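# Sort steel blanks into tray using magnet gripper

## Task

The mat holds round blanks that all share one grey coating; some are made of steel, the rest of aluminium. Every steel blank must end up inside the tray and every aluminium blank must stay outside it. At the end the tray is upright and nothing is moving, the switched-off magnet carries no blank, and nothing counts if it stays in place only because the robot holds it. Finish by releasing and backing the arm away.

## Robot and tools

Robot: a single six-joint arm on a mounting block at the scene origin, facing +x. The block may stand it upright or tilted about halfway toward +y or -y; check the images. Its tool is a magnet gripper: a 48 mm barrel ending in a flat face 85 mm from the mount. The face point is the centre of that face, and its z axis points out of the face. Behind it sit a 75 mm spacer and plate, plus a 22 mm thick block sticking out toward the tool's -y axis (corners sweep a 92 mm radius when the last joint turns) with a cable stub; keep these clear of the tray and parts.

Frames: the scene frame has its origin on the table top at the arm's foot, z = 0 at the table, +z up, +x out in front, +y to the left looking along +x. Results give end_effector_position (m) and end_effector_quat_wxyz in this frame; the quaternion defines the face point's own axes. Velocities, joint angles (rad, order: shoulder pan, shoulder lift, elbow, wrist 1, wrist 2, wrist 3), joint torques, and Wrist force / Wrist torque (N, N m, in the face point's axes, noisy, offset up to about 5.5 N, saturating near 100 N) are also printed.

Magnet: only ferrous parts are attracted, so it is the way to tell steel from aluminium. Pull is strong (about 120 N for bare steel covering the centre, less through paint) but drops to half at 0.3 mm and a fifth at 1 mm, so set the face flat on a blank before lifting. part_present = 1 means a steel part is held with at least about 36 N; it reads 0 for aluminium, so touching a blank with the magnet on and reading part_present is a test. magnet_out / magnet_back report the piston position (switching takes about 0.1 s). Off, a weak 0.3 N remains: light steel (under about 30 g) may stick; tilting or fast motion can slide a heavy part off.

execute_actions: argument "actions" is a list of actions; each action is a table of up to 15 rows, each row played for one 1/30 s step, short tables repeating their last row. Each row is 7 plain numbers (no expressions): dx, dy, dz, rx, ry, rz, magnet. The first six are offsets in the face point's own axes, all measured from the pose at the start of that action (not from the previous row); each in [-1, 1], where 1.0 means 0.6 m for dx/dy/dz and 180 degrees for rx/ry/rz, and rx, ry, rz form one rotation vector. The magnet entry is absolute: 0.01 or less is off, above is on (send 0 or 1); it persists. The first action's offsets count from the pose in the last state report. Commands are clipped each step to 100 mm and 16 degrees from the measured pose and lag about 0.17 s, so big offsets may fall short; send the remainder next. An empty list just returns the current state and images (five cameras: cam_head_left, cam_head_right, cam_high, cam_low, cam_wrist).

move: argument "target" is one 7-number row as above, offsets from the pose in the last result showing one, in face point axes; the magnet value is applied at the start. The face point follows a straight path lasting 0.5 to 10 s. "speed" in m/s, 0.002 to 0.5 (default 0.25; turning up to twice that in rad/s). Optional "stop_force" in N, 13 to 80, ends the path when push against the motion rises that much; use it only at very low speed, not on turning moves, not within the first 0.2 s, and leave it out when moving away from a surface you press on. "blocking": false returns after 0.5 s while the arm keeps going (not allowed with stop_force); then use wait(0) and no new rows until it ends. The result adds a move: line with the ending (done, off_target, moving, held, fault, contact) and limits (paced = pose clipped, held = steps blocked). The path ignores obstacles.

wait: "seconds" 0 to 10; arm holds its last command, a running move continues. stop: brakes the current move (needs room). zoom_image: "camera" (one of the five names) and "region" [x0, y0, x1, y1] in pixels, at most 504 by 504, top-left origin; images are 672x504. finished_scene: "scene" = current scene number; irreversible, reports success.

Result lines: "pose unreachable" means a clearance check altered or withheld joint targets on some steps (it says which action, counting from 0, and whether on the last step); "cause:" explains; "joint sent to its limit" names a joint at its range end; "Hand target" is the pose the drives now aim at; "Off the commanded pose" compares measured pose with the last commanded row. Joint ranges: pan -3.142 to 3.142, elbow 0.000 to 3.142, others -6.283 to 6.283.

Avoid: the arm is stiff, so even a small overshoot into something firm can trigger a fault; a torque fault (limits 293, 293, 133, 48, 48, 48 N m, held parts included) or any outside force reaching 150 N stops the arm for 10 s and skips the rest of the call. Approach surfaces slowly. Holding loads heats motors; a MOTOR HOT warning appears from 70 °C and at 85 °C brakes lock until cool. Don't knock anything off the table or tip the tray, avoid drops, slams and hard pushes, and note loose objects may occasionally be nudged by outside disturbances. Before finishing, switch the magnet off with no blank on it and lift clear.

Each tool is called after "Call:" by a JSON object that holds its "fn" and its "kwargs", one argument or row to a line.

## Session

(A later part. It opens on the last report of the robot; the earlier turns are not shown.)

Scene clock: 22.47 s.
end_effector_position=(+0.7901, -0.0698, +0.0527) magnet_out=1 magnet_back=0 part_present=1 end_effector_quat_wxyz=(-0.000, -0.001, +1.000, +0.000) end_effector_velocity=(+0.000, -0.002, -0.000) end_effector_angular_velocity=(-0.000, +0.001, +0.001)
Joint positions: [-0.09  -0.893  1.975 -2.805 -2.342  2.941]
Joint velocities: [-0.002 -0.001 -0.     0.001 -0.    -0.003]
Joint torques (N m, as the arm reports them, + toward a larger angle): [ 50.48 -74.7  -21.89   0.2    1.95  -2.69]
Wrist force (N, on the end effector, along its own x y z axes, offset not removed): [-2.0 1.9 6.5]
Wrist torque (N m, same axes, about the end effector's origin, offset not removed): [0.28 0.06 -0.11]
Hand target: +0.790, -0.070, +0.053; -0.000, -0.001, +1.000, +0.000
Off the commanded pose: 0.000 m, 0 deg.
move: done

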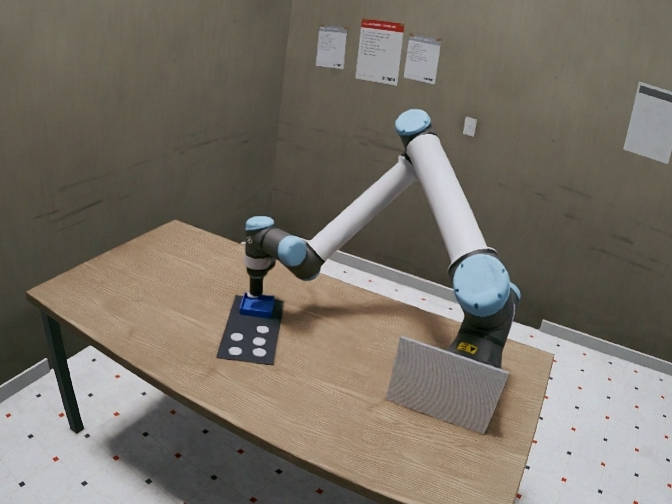

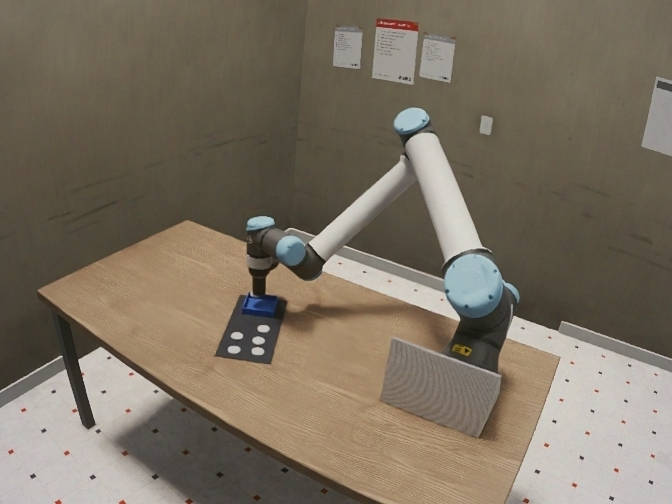

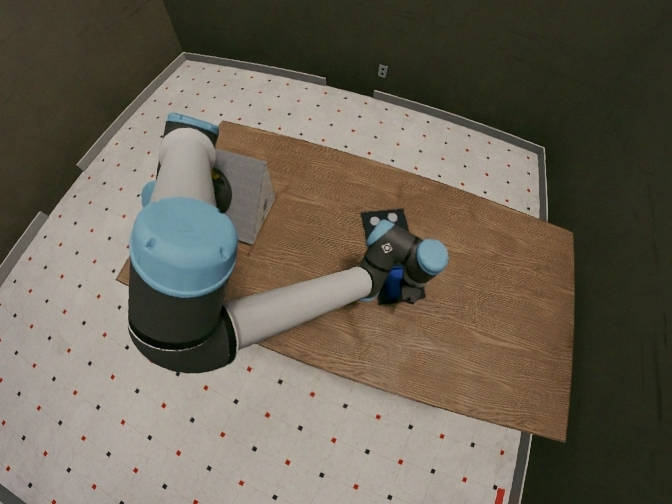

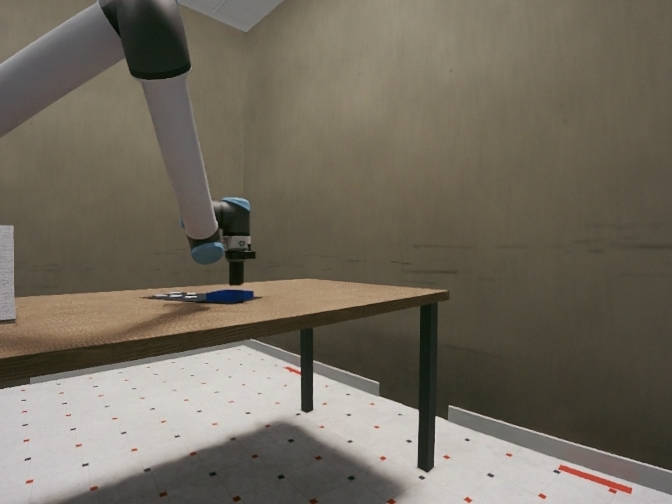

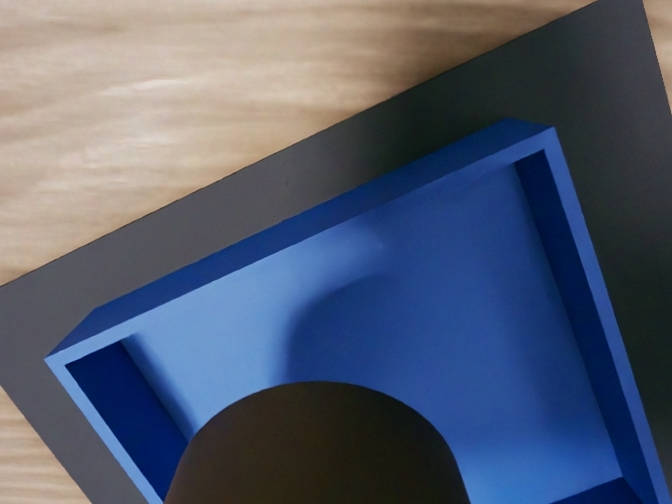

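Call:
{"fn": "move", "kwargs": {
  "target": [0.005,0,0.061,0,0,0,1],
  "speed": 0.06
}}

Call:
{"fn": "move", "kwargs": {
  "target": [0,0,-0.05,0,0,0,0],
  "speed": 0.1
}}

Call:
{"fn": "move", "kwargs": {
  "target": [0.175,0.193,0,0,0,0,0]
}}

Call:
{"fn": "move", "kwargs": {
  "target": [0,0,0.058,0,0,0,0],
  "speed": 0.08
}}

Call:
{"fn": "execute_actions", "kwargs": {
  "actions": [
    [[0,0,0,0,0,0,1]]
  ]
}}

Call:
{"fn": "zoom_image", "kwargs": {
  "camera": "cam_head_left",
  "region": [200,280,320,370]
}}

Scene clock: 25.47 s.
end_effector_position=(+0.7872, -0.0699, +0.0163) magnet_out=1 magnet_back=0 part_present=1 end_effector_quat_wxyz=(-0.000, -0.001, +1.000, +0.000) end_effector_velocity=(-0.000, +0.001, -0.001) end_effector_angular_velocity=(+0.001, -0.001, +0.001)
Joint positions: [-0.123 -0.849  1.978 -2.884 -2.337  2.895]
Joint velocities: [-0.001  0.002  0.    -0.004  0.001 -0.003]
Joint torques (N m, as the arm reports them, + toward a larger angle): [ 48.47 -43.3   -0.98  -7.86   1.79  -3.1 ]
Wrist force (N, on the end effector, along its own x y z axes, offset not removed): [-0.7 -1.7 4.6]
Wrist torque (N m, same axes, about the end effector's origin, offset not removed): [-0.04 -0.03 -0.06]
Hand target: +0.787, -0.070, +0.016; -0.000, -0.001, +1.000, +0.000
Off the commanded pose: 0.000 m, 0 deg.
move: done

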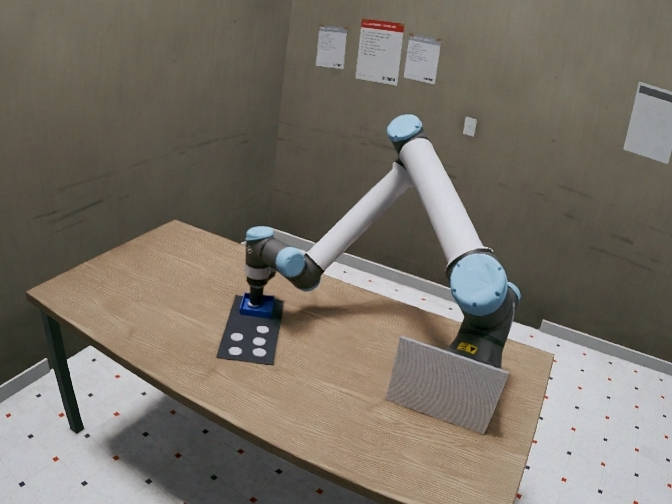

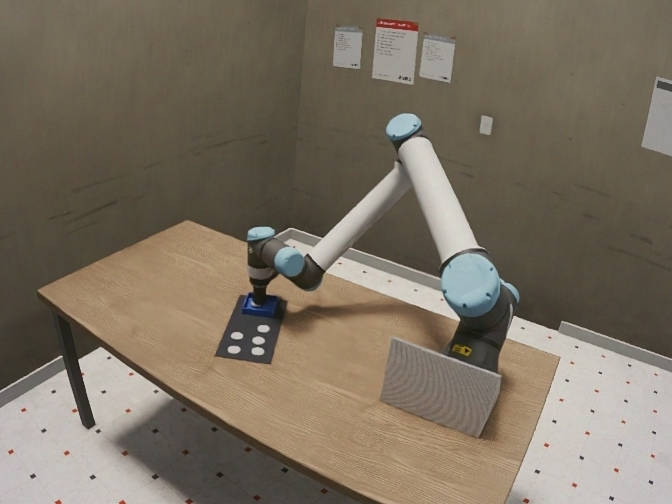

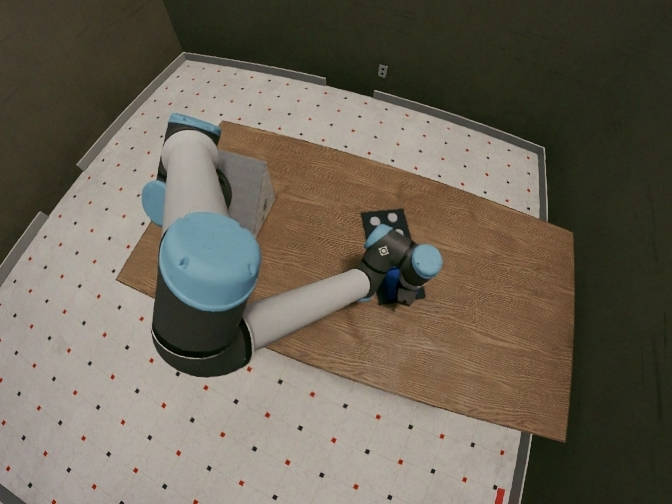

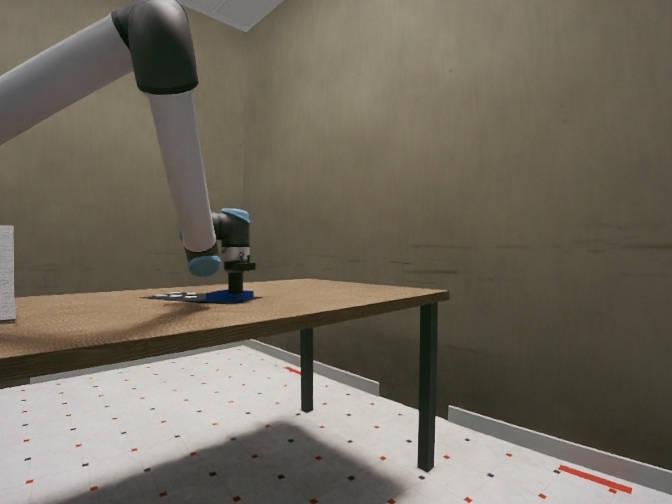

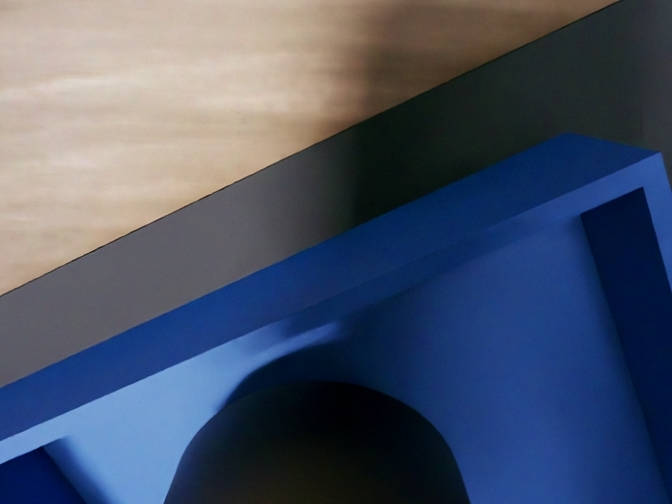

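Scene clock: 26.33 s.
end_effector_position=(+0.7871, -0.0698, +0.0461) magnet_out=0 magnet_back=1 part_present=0 end_effector_quat_wxyz=(-0.000, -0.001, +1.000, +0.000) end_effector_velocity=(-0.001, +0.000, +0.001) end_effector_angular_velocity=(+0.001, +0.001, -0.001)
Joint positions: [-0.096 -0.888  1.981 -2.823 -2.341  2.932]
Joint velocities: [ 0.001 -0.002  0.001  0.004  0.001  0.004]
Joint torques (N m, as the arm reports them, + toward a larger angle): [ 76.64 -68.85  -6.26   0.11  -2.1    3.36]
Wrist force (N, on the end effector, along its own x y z axes, offset not removed): [-0.8 -1.5 -0.7]
Wrist torque (N m, same axes, about the end effector's origin, offset not removed): [-0.05 -0.17 -0.15]
Hand target: +0.787, -0.070, +0.046; -0.000, -0.001, +1.000, +0.000
Off the commanded pose: 0.000 m, 0 deg.
move: done

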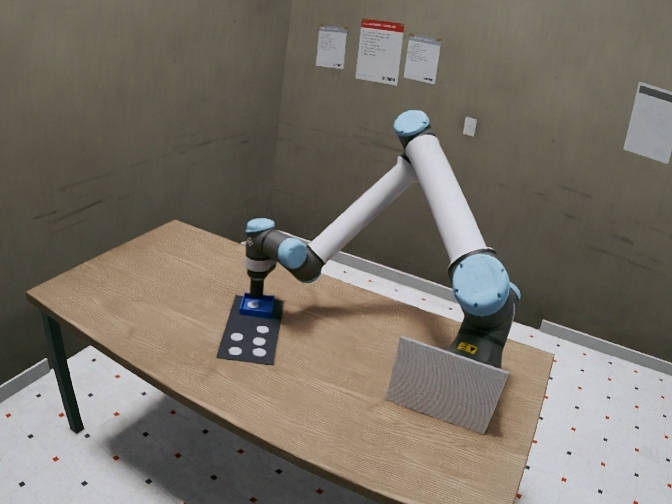

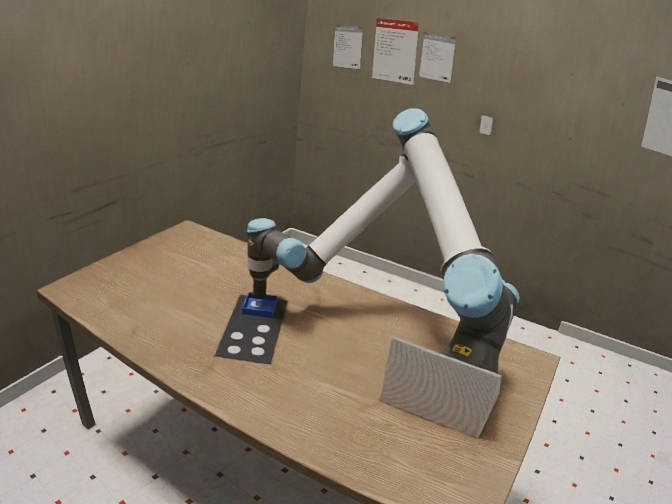

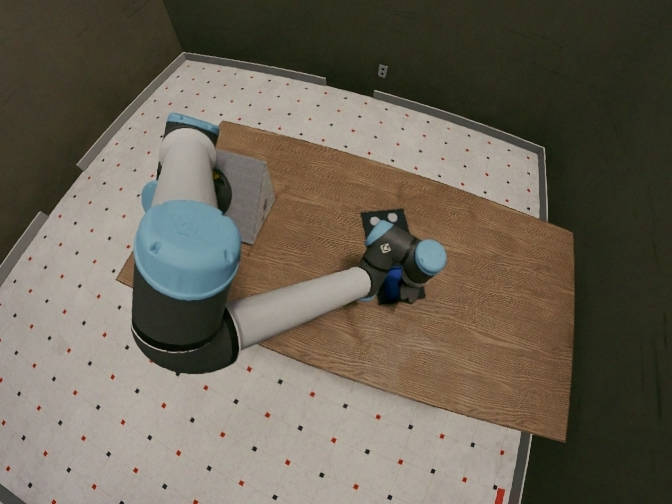

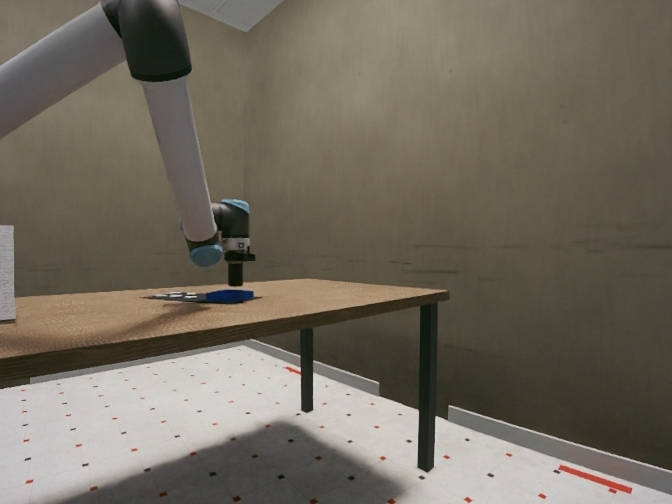

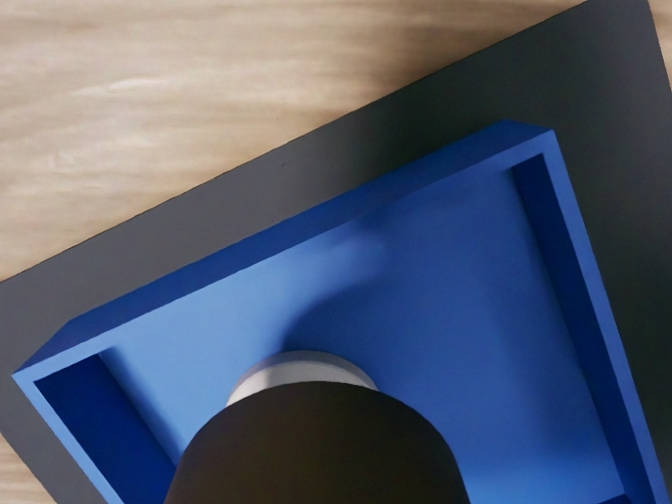

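Scene clock: 27.53 s.
end_effector_position=(+0.6822, +0.0457, +0.0459) magnet_out=0 magnet_back=1 part_present=0 end_effector_quat_wxyz=(-0.000, -0.001, +1.000, +0.000) end_effector_velocity=(-0.002, +0.002, +0.000) end_effector_angular_velocity=(+0.000, +0.000, -0.000)
Joint positions: [ 0.002 -0.826  2.152 -2.959 -2.352  3.069]
Joint velocities: [ 0.002  0.001  0.002 -0.001 -0.     0.003]
Joint torques (N m, as the arm reports them, + toward a larger angle): [ 72.97 -35.68   1.21  -7.43  -1.92   3.91]
Wrist force (N, on the end effector, along its own x y z axes, offset not removed): [2.9 0.0 1.9]
Wrist torque (N m, same axes, about the end effector's origin, offset not removed): [0.06 -0.63 -0.12]
Hand target: +0.682, +0.046, +0.046; -0.000, -0.001, +1.000, +0.000
Off the commanded pose: 0.000 m, 0 deg.
move: done

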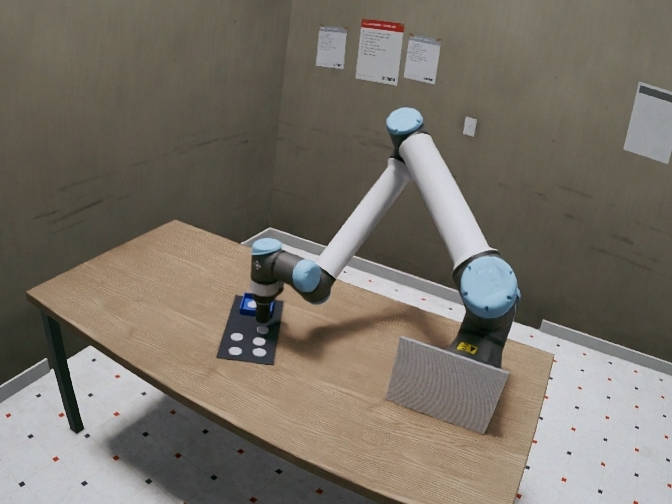

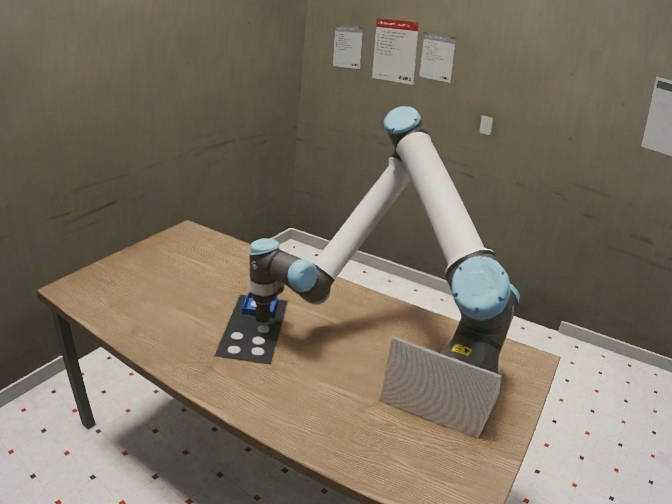

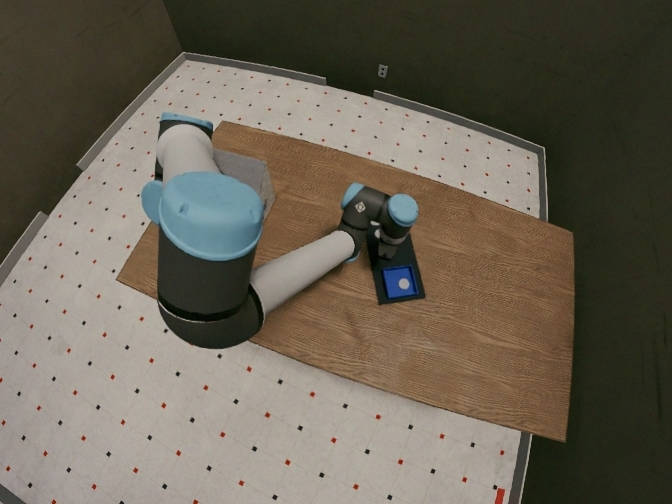

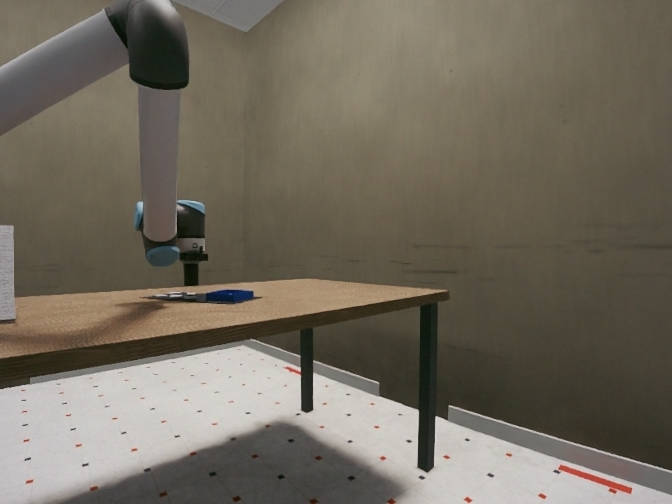

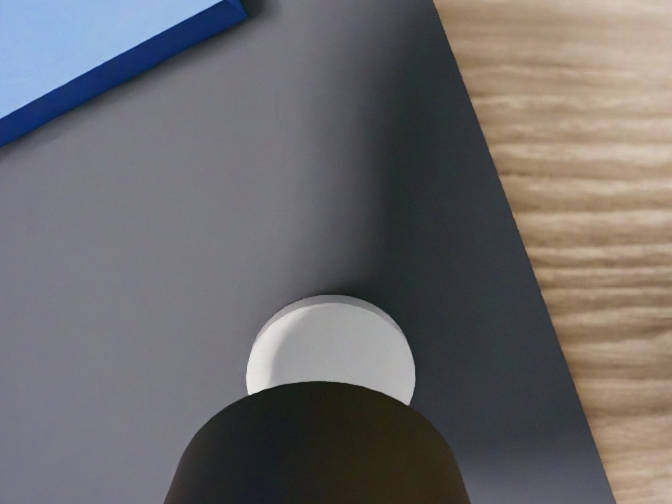

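Scene clock: 28.43 s.
end_effector_position=(+0.6823, +0.0457, +0.0113) magnet_out=0 magnet_back=1 part_present=0 end_effector_quat_wxyz=(-0.000, -0.001, +1.000, +0.000) end_effector_velocity=(+0.000, -0.000, -0.002) end_effector_angular_velocity=(+0.000, -0.001, -0.002)
Joint positions: [-0.034 -0.773  2.148 -3.044 -2.349  3.018]
Joint velocities: [-0.002  0.003 -0.001 -0.005  0.001 -0.001]
Joint torques (N m, as the arm reports them, + toward a larger angle): [ 41.52 -39.98 -13.85  -7.29   1.69  -2.7 ]
Wrist force (N, on the end effector, along its own x y z axes, offset not removed): [-0.2 -1.0 4.3]
Wrist torque (N m, same axes, about the end effector's origin, offset not removed): [0.12 -0.08 -0.09]
Hand target: +0.682, +0.046, +0.011; -0.000, -0.001, +1.000, +0.000
Off the commanded pose: 0.000 m, 0 deg.
move: done

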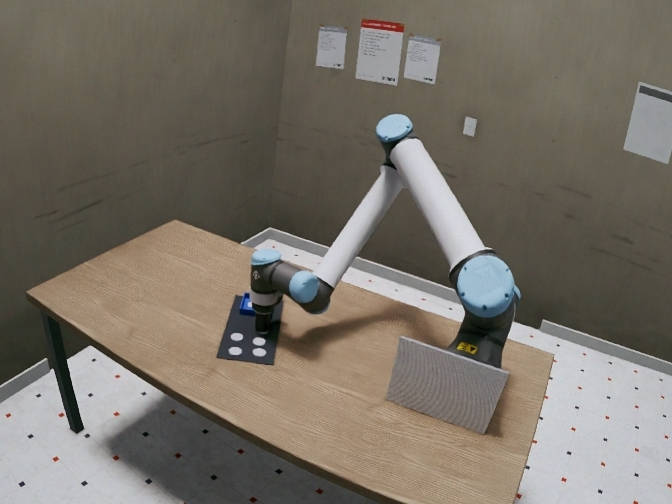

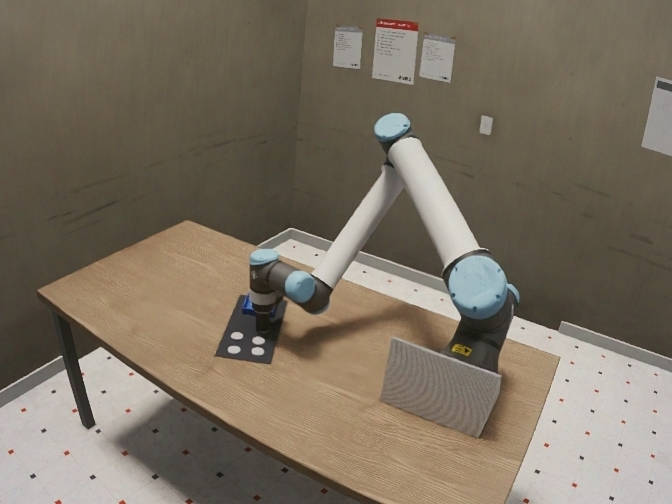

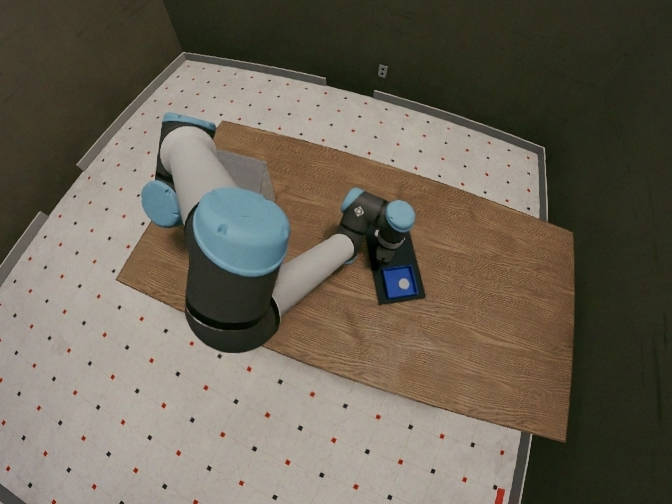

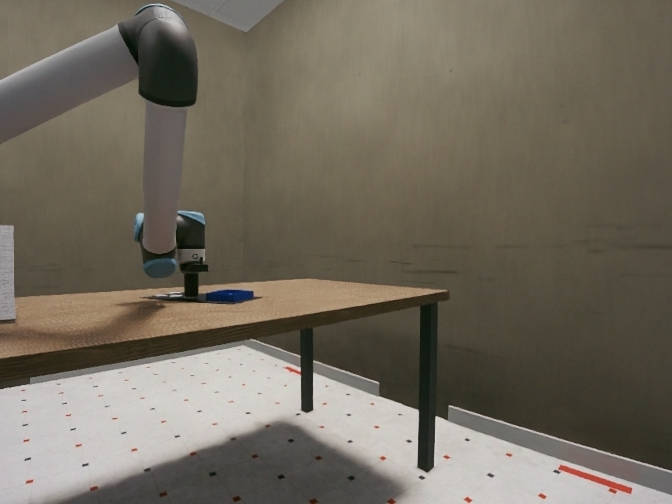

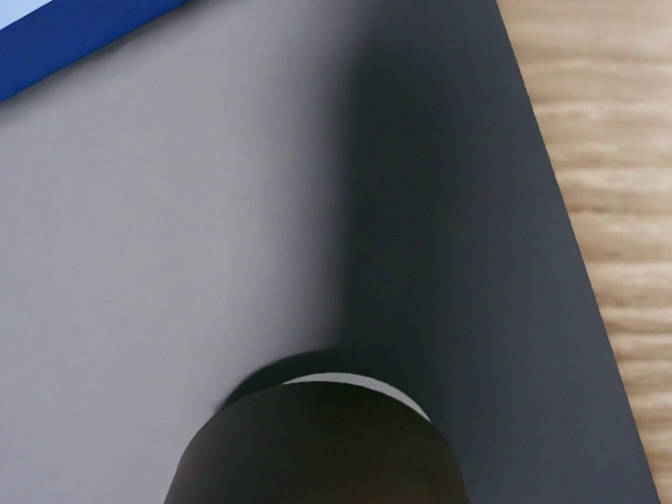

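Scene clock: 28.93 s.
end_effector_position=(+0.6823, +0.0457, +0.0112) magnet_out=1 magnet_back=0 part_present=0 end_effector_quat_wxyz=(-0.000, -0.001, +1.000, +0.000) end_effector_velocity=(+0.000, +0.001, -0.000) end_effector_angular_velocity=(-0.001, +0.001, +0.001)
Joint positions: [-0.034 -0.773  2.148 -3.044 -2.349  3.018]
Joint velocities: [ 0.001  0.002 -0.001  0.001 -0.001  0.   ]
Joint torques (N m, as the arm reports them, + toward a larger angle): [ 54.59 -52.62 -12.14  -1.72   1.29   2.42]
Wrist force (N, on the end effector, along its own x y z axes, offset not removed): [-0.2 -0.4 3.9]
Wrist torque (N m, same axes, about the end effector's origin, offset not removed): [0.15 -0.08 -0.21]
Hand target: +0.682, +0.046, +0.011; -0.000, -0.001, +1.000, +0.000
Off the commanded pose: 0.000 m, 0 deg.
Step readings (end_effector_position):
0: (+0.6823, +0.0457, +0.0113)
1: (+0.6823, +0.0457, +0.0112)
2: (+0.6823, +0.0457, +0.0112)
4: (+0.6823, +0.0457, +0.0112)
8: (+0.6823, +0.0457, +0.0112)
15: end_effector_position above

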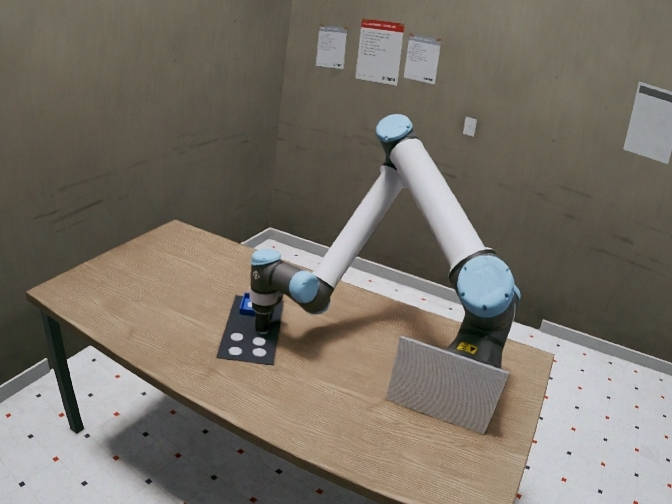

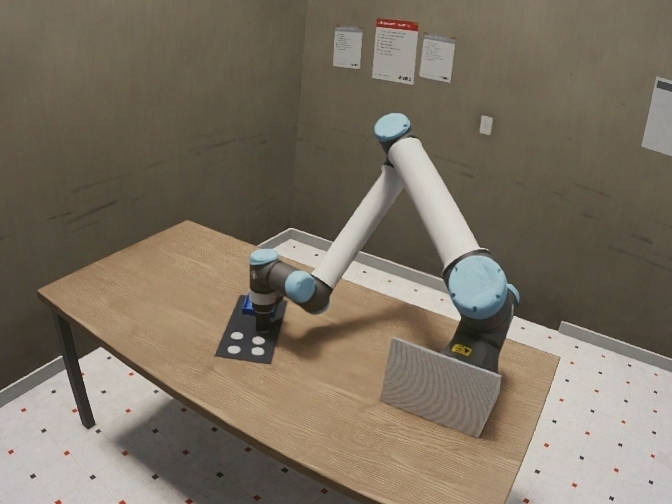

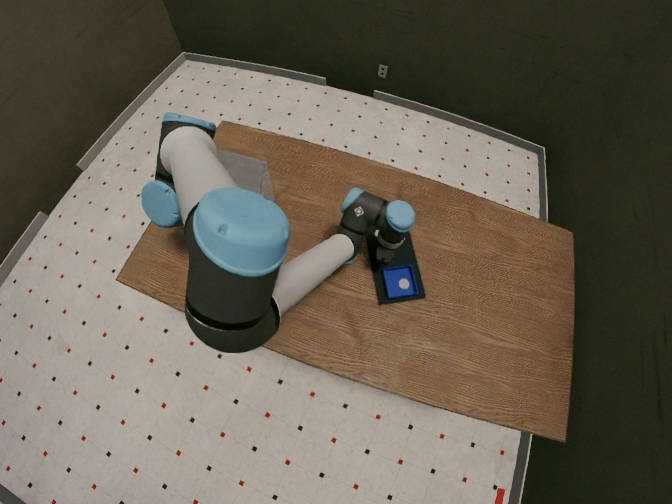

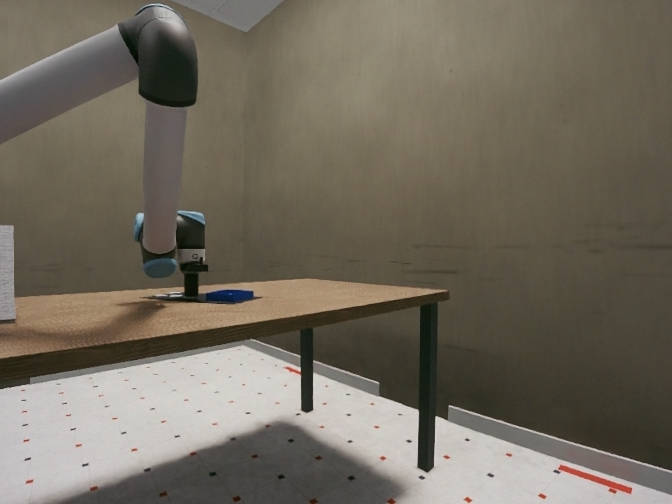

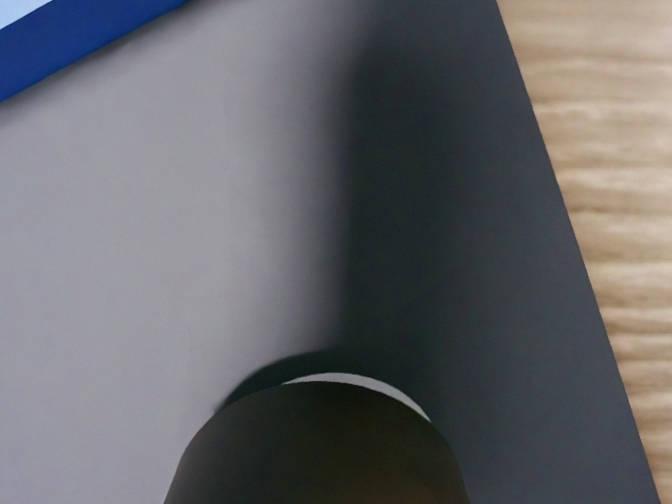

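Region (200, 280, 320, 370) of cam_head_left's 672x504 image, scaled by 4.200, with more detail than that image has; it fills the top 378 rows of this view, and the rest is white.

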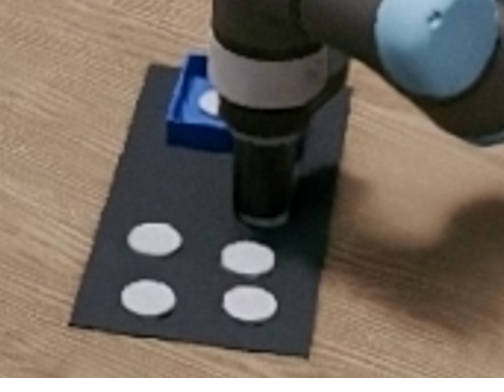

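Call:
{"fn": "move", "kwargs": {
  "target": [0.054,0.1,-0.001,0,0,0,0],
  "speed": 0.15
}}

Call:
{"fn": "execute_actions", "kwargs": {
  "actions": [
    [[0,0,0.001,0,0,0,1]]
  ]
}}

Scene clock: 32.00 s.
end_effector_position=(+0.6500, +0.1055, +0.0117) magnet_out=0 magnet_back=1 part_present=0 end_effector_quat_wxyz=(-0.000, -0.001, +1.000, +0.000) end_effector_velocity=(+0.001, +0.001, +0.001) end_effector_angular_velocity=(-0.000, -0.002, -0.001)
Joint positions: [ 0.028 -0.712  2.174 -3.069 -2.354  3.105]
Joint velocities: [ 0.002  0.001 -0.001 -0.    -0.     0.003]
Joint torques (N m, as the arm reports them, + toward a larger angle): [ 70.55 -36.15   4.7   -7.24  -2.     3.69]
Wrist force (N, on the end effector, along its own x y z axes, offset not removed): [0.8 -2.1 0.9]
Wrist torque (N m, same axes, about the end effector's origin, offset not removed): [-0.23 -0.46 -0.04]
Hand target: +0.650, +0.106, +0.012; -0.000, -0.001, +1.000, +0.000
Off the commanded pose: 0.000 m, 0 deg.
move: done

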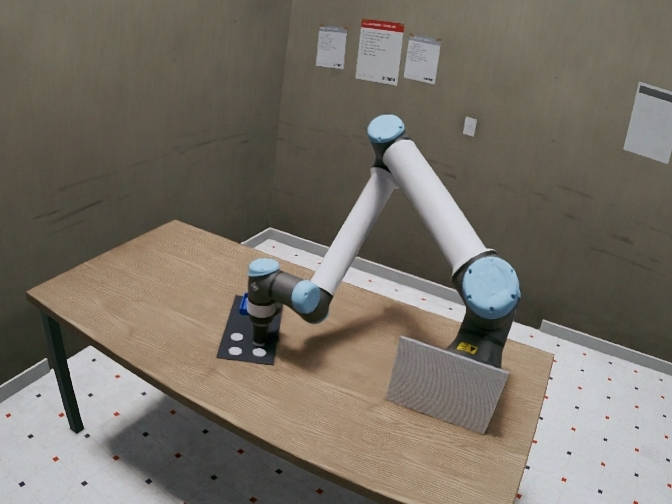

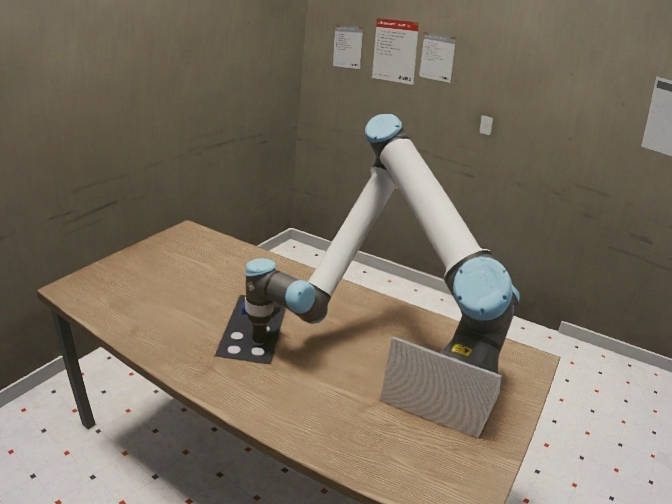

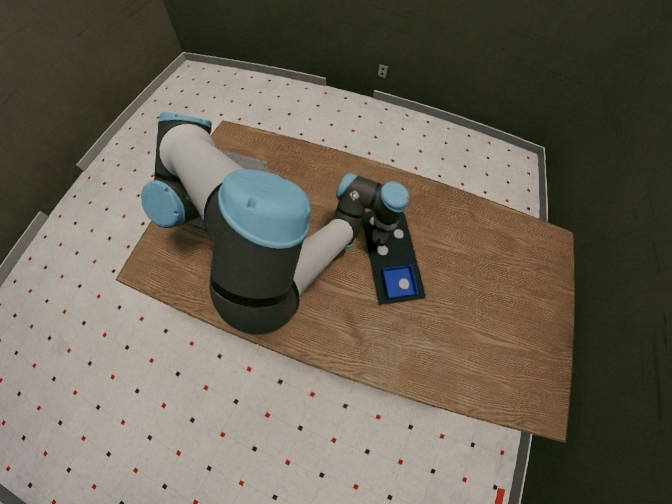

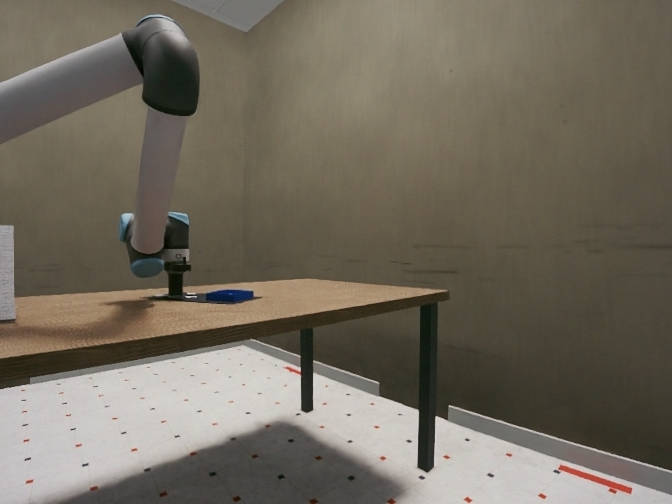

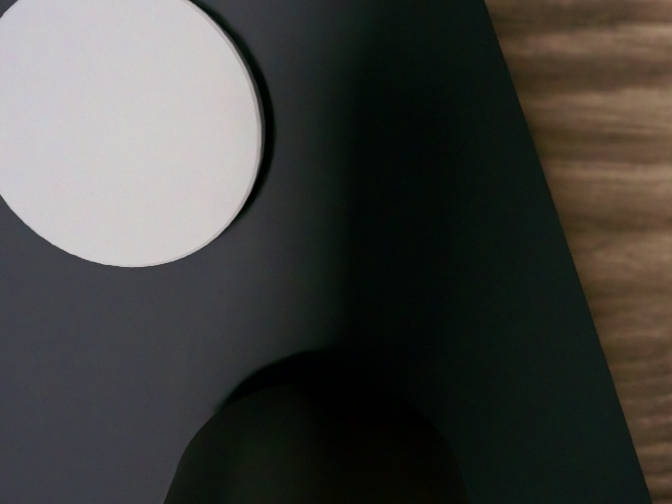

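Scene clock: 32.50 s.
end_effector_position=(+0.6499, +0.1055, +0.0112) magnet_out=1 magnet_back=0 part_present=0 end_effector_quat_wxyz=(-0.000, -0.001, +1.000, +0.000) end_effector_velocity=(+0.001, -0.000, -0.000) end_effector_angular_velocity=(-0.001, -0.000, -0.000)
Joint positions: [ 0.027 -0.711  2.174 -3.071 -2.354  3.105]
Joint velocities: [-0.     0.001 -0.002  0.    -0.001 -0.001]
Joint torques (N m, as the arm reports them, + toward a larger angle): [ 41.67 -37.94 -11.88  -6.99  -1.31  -3.08]
Wrist force (N, on the end effector, along its own x y z axes, offset not removed): [0.6 0.6 3.3]
Wrist torque (N m, same axes, about the end effector's origin, offset not removed): [0.08 -0.41 -0.13]
Hand target: +0.650, +0.105, +0.011; -0.000, -0.001, +1.000, +0.000
Off the commanded pose: 0.000 m, 0 deg.
Step readings (end_effector_position):
0: (+0.6500, +0.1055, +0.0117)
1: (+0.6499, +0.1055, +0.0117)
2: (+0.6499, +0.1055, +0.0117)
4: (+0.6499, +0.1056, +0.0115)
8: (+0.6499, +0.1056, +0.0113)
15: end_effector_position above

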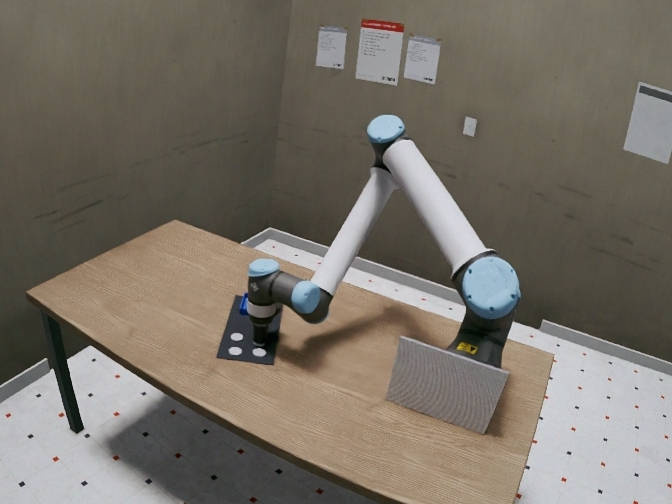

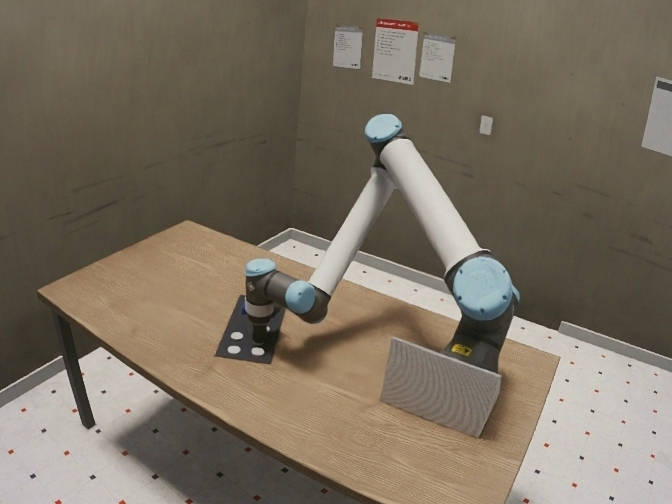

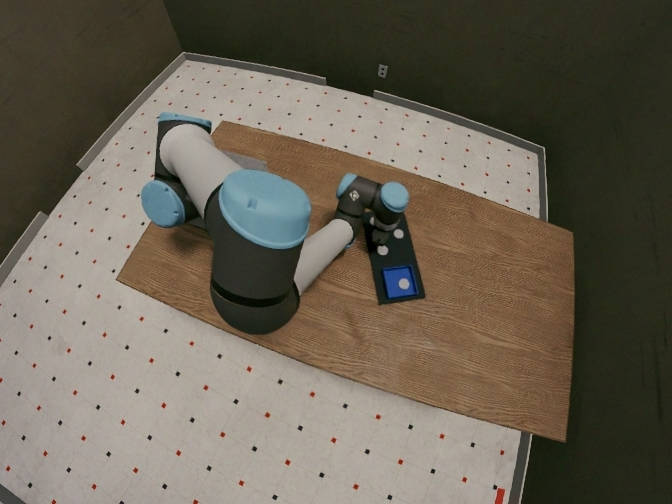

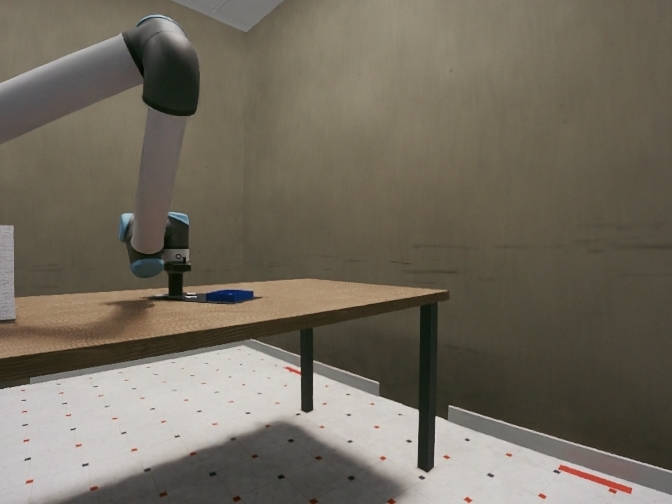

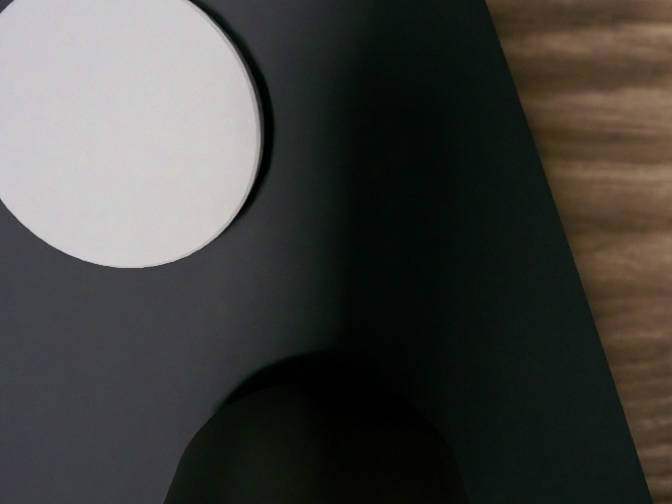

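Call:
{"fn": "execute_actions", "kwargs": {
  "actions": [
    [[0.006,0.009,0,0,0,0,0],[0.012,0.018,0,0,0,0,0],[0.02,0.03,0,0,0,0,0],[0.03,0.045,0,0,0,0,0],[0.04,0.06,0,0,0,0,0],[0.048,0.072,0,0,0,0,0],[0.054,0.08,0,0,0,0,0]],
    [[0,0,0,0,0,0,1]]
  ]
}}

Scene clock: 34.60 s.
end_effector_position=(+0.6184, +0.1515, +0.0110) magnet_out=1 magnet_back=0 part_present=1 end_effector_quat_wxyz=(-0.001, -0.001, +1.000, +0.000) end_effector_velocity=(-0.001, +0.001, +0.000) end_effector_angular_velocity=(+0.002, +0.000, +0.003)
Joint positions: [ 0.078 -0.661  2.197 -3.093 -2.354  3.176]
Joint velocities: [ 0.001 -0.     0.001  0.001  0.002 -0.002]
Joint torques (N m, as the arm reports them, + toward a larger angle): [ 38.16 -65.81 -12.56  -6.29  -1.14  -2.8 ]
Wrist force (N, on the end effector, along its own x y z axes, offset not removed): [2.5 -3.5 -0.8]
Wrist torque (N m, same axes, about the end effector's origin, offset not removed): [-0.28 -0.57 0.04]
Hand target: +0.619, +0.151, +0.011; -0.000, -0.001, +1.000, +0.000
Off the commanded pose: 0.000 m, 0 deg.
Step readings (end_effector_position; steps 1 to 15: 1st action; 16 to 30: 2nd action):
0: (+0.6500, +0.1054, +0.0111)
1: (+0.6500, +0.1054, +0.0111)
2: (+0.6497, +0.1059, +0.0111)
4: (+0.6467, +0.1105, +0.0111)
8: (+0.6311, +0.1323, +0.0109)
15: (+0.6185, +0.1514, +0.0110)
16: (+0.6182, +0.1520, +0.0110)
17: (+0.6181, +0.1522, +0.0110)
19: (+0.6182, +0.1521, +0.0110)
23: (+0.6183, +0.1517, +0.0110)
30: end_effector_position above

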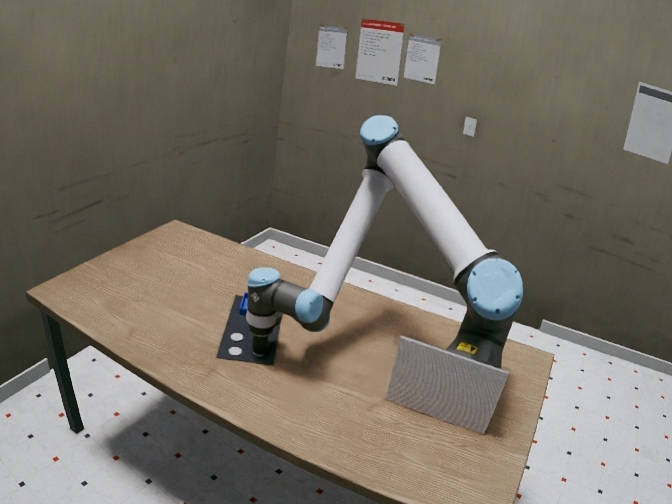

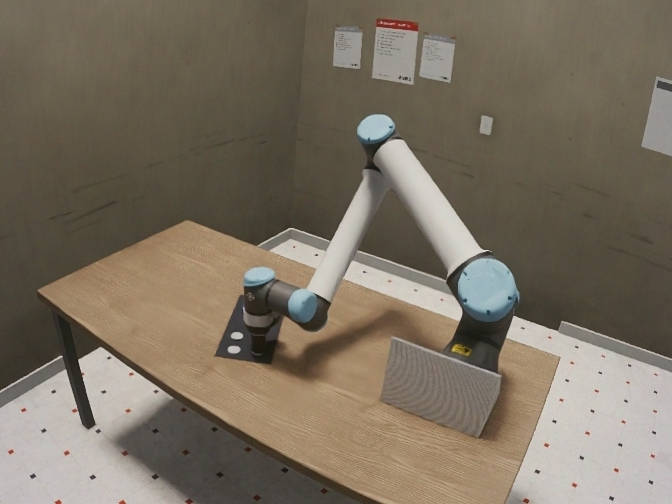

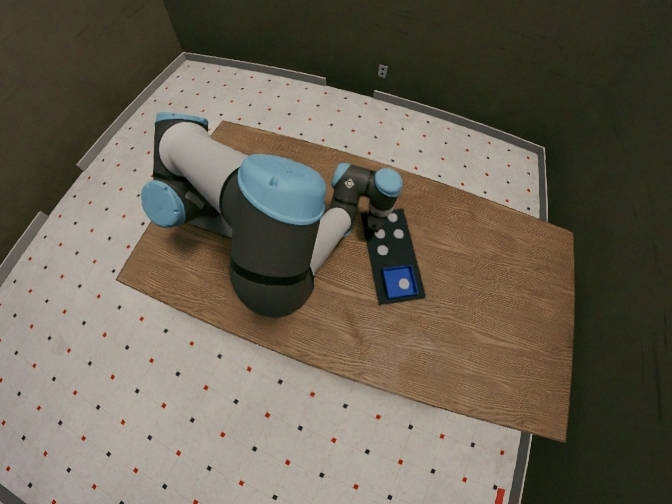

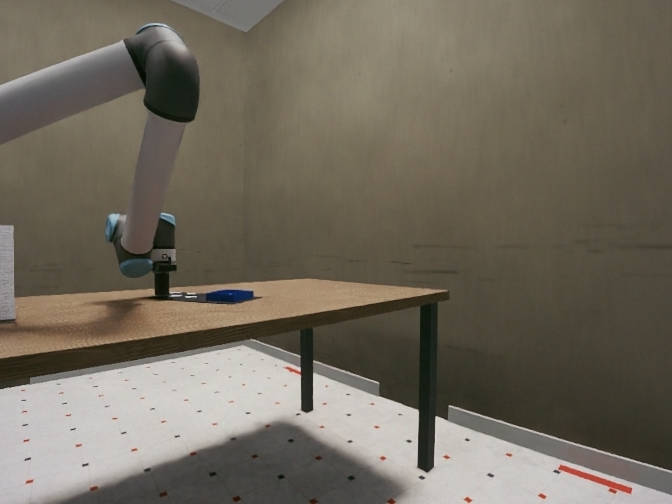

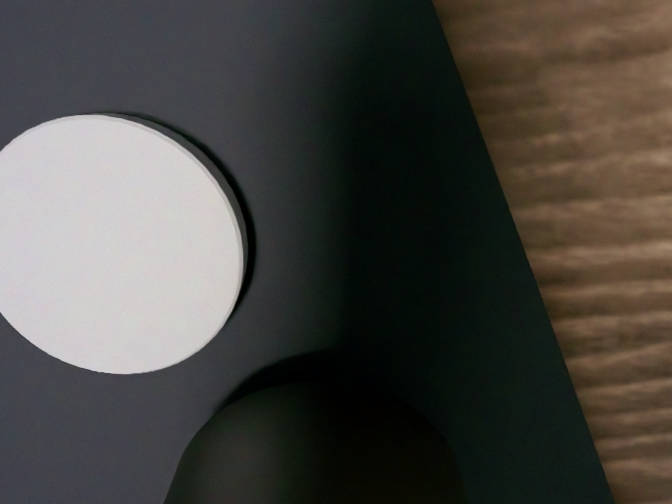

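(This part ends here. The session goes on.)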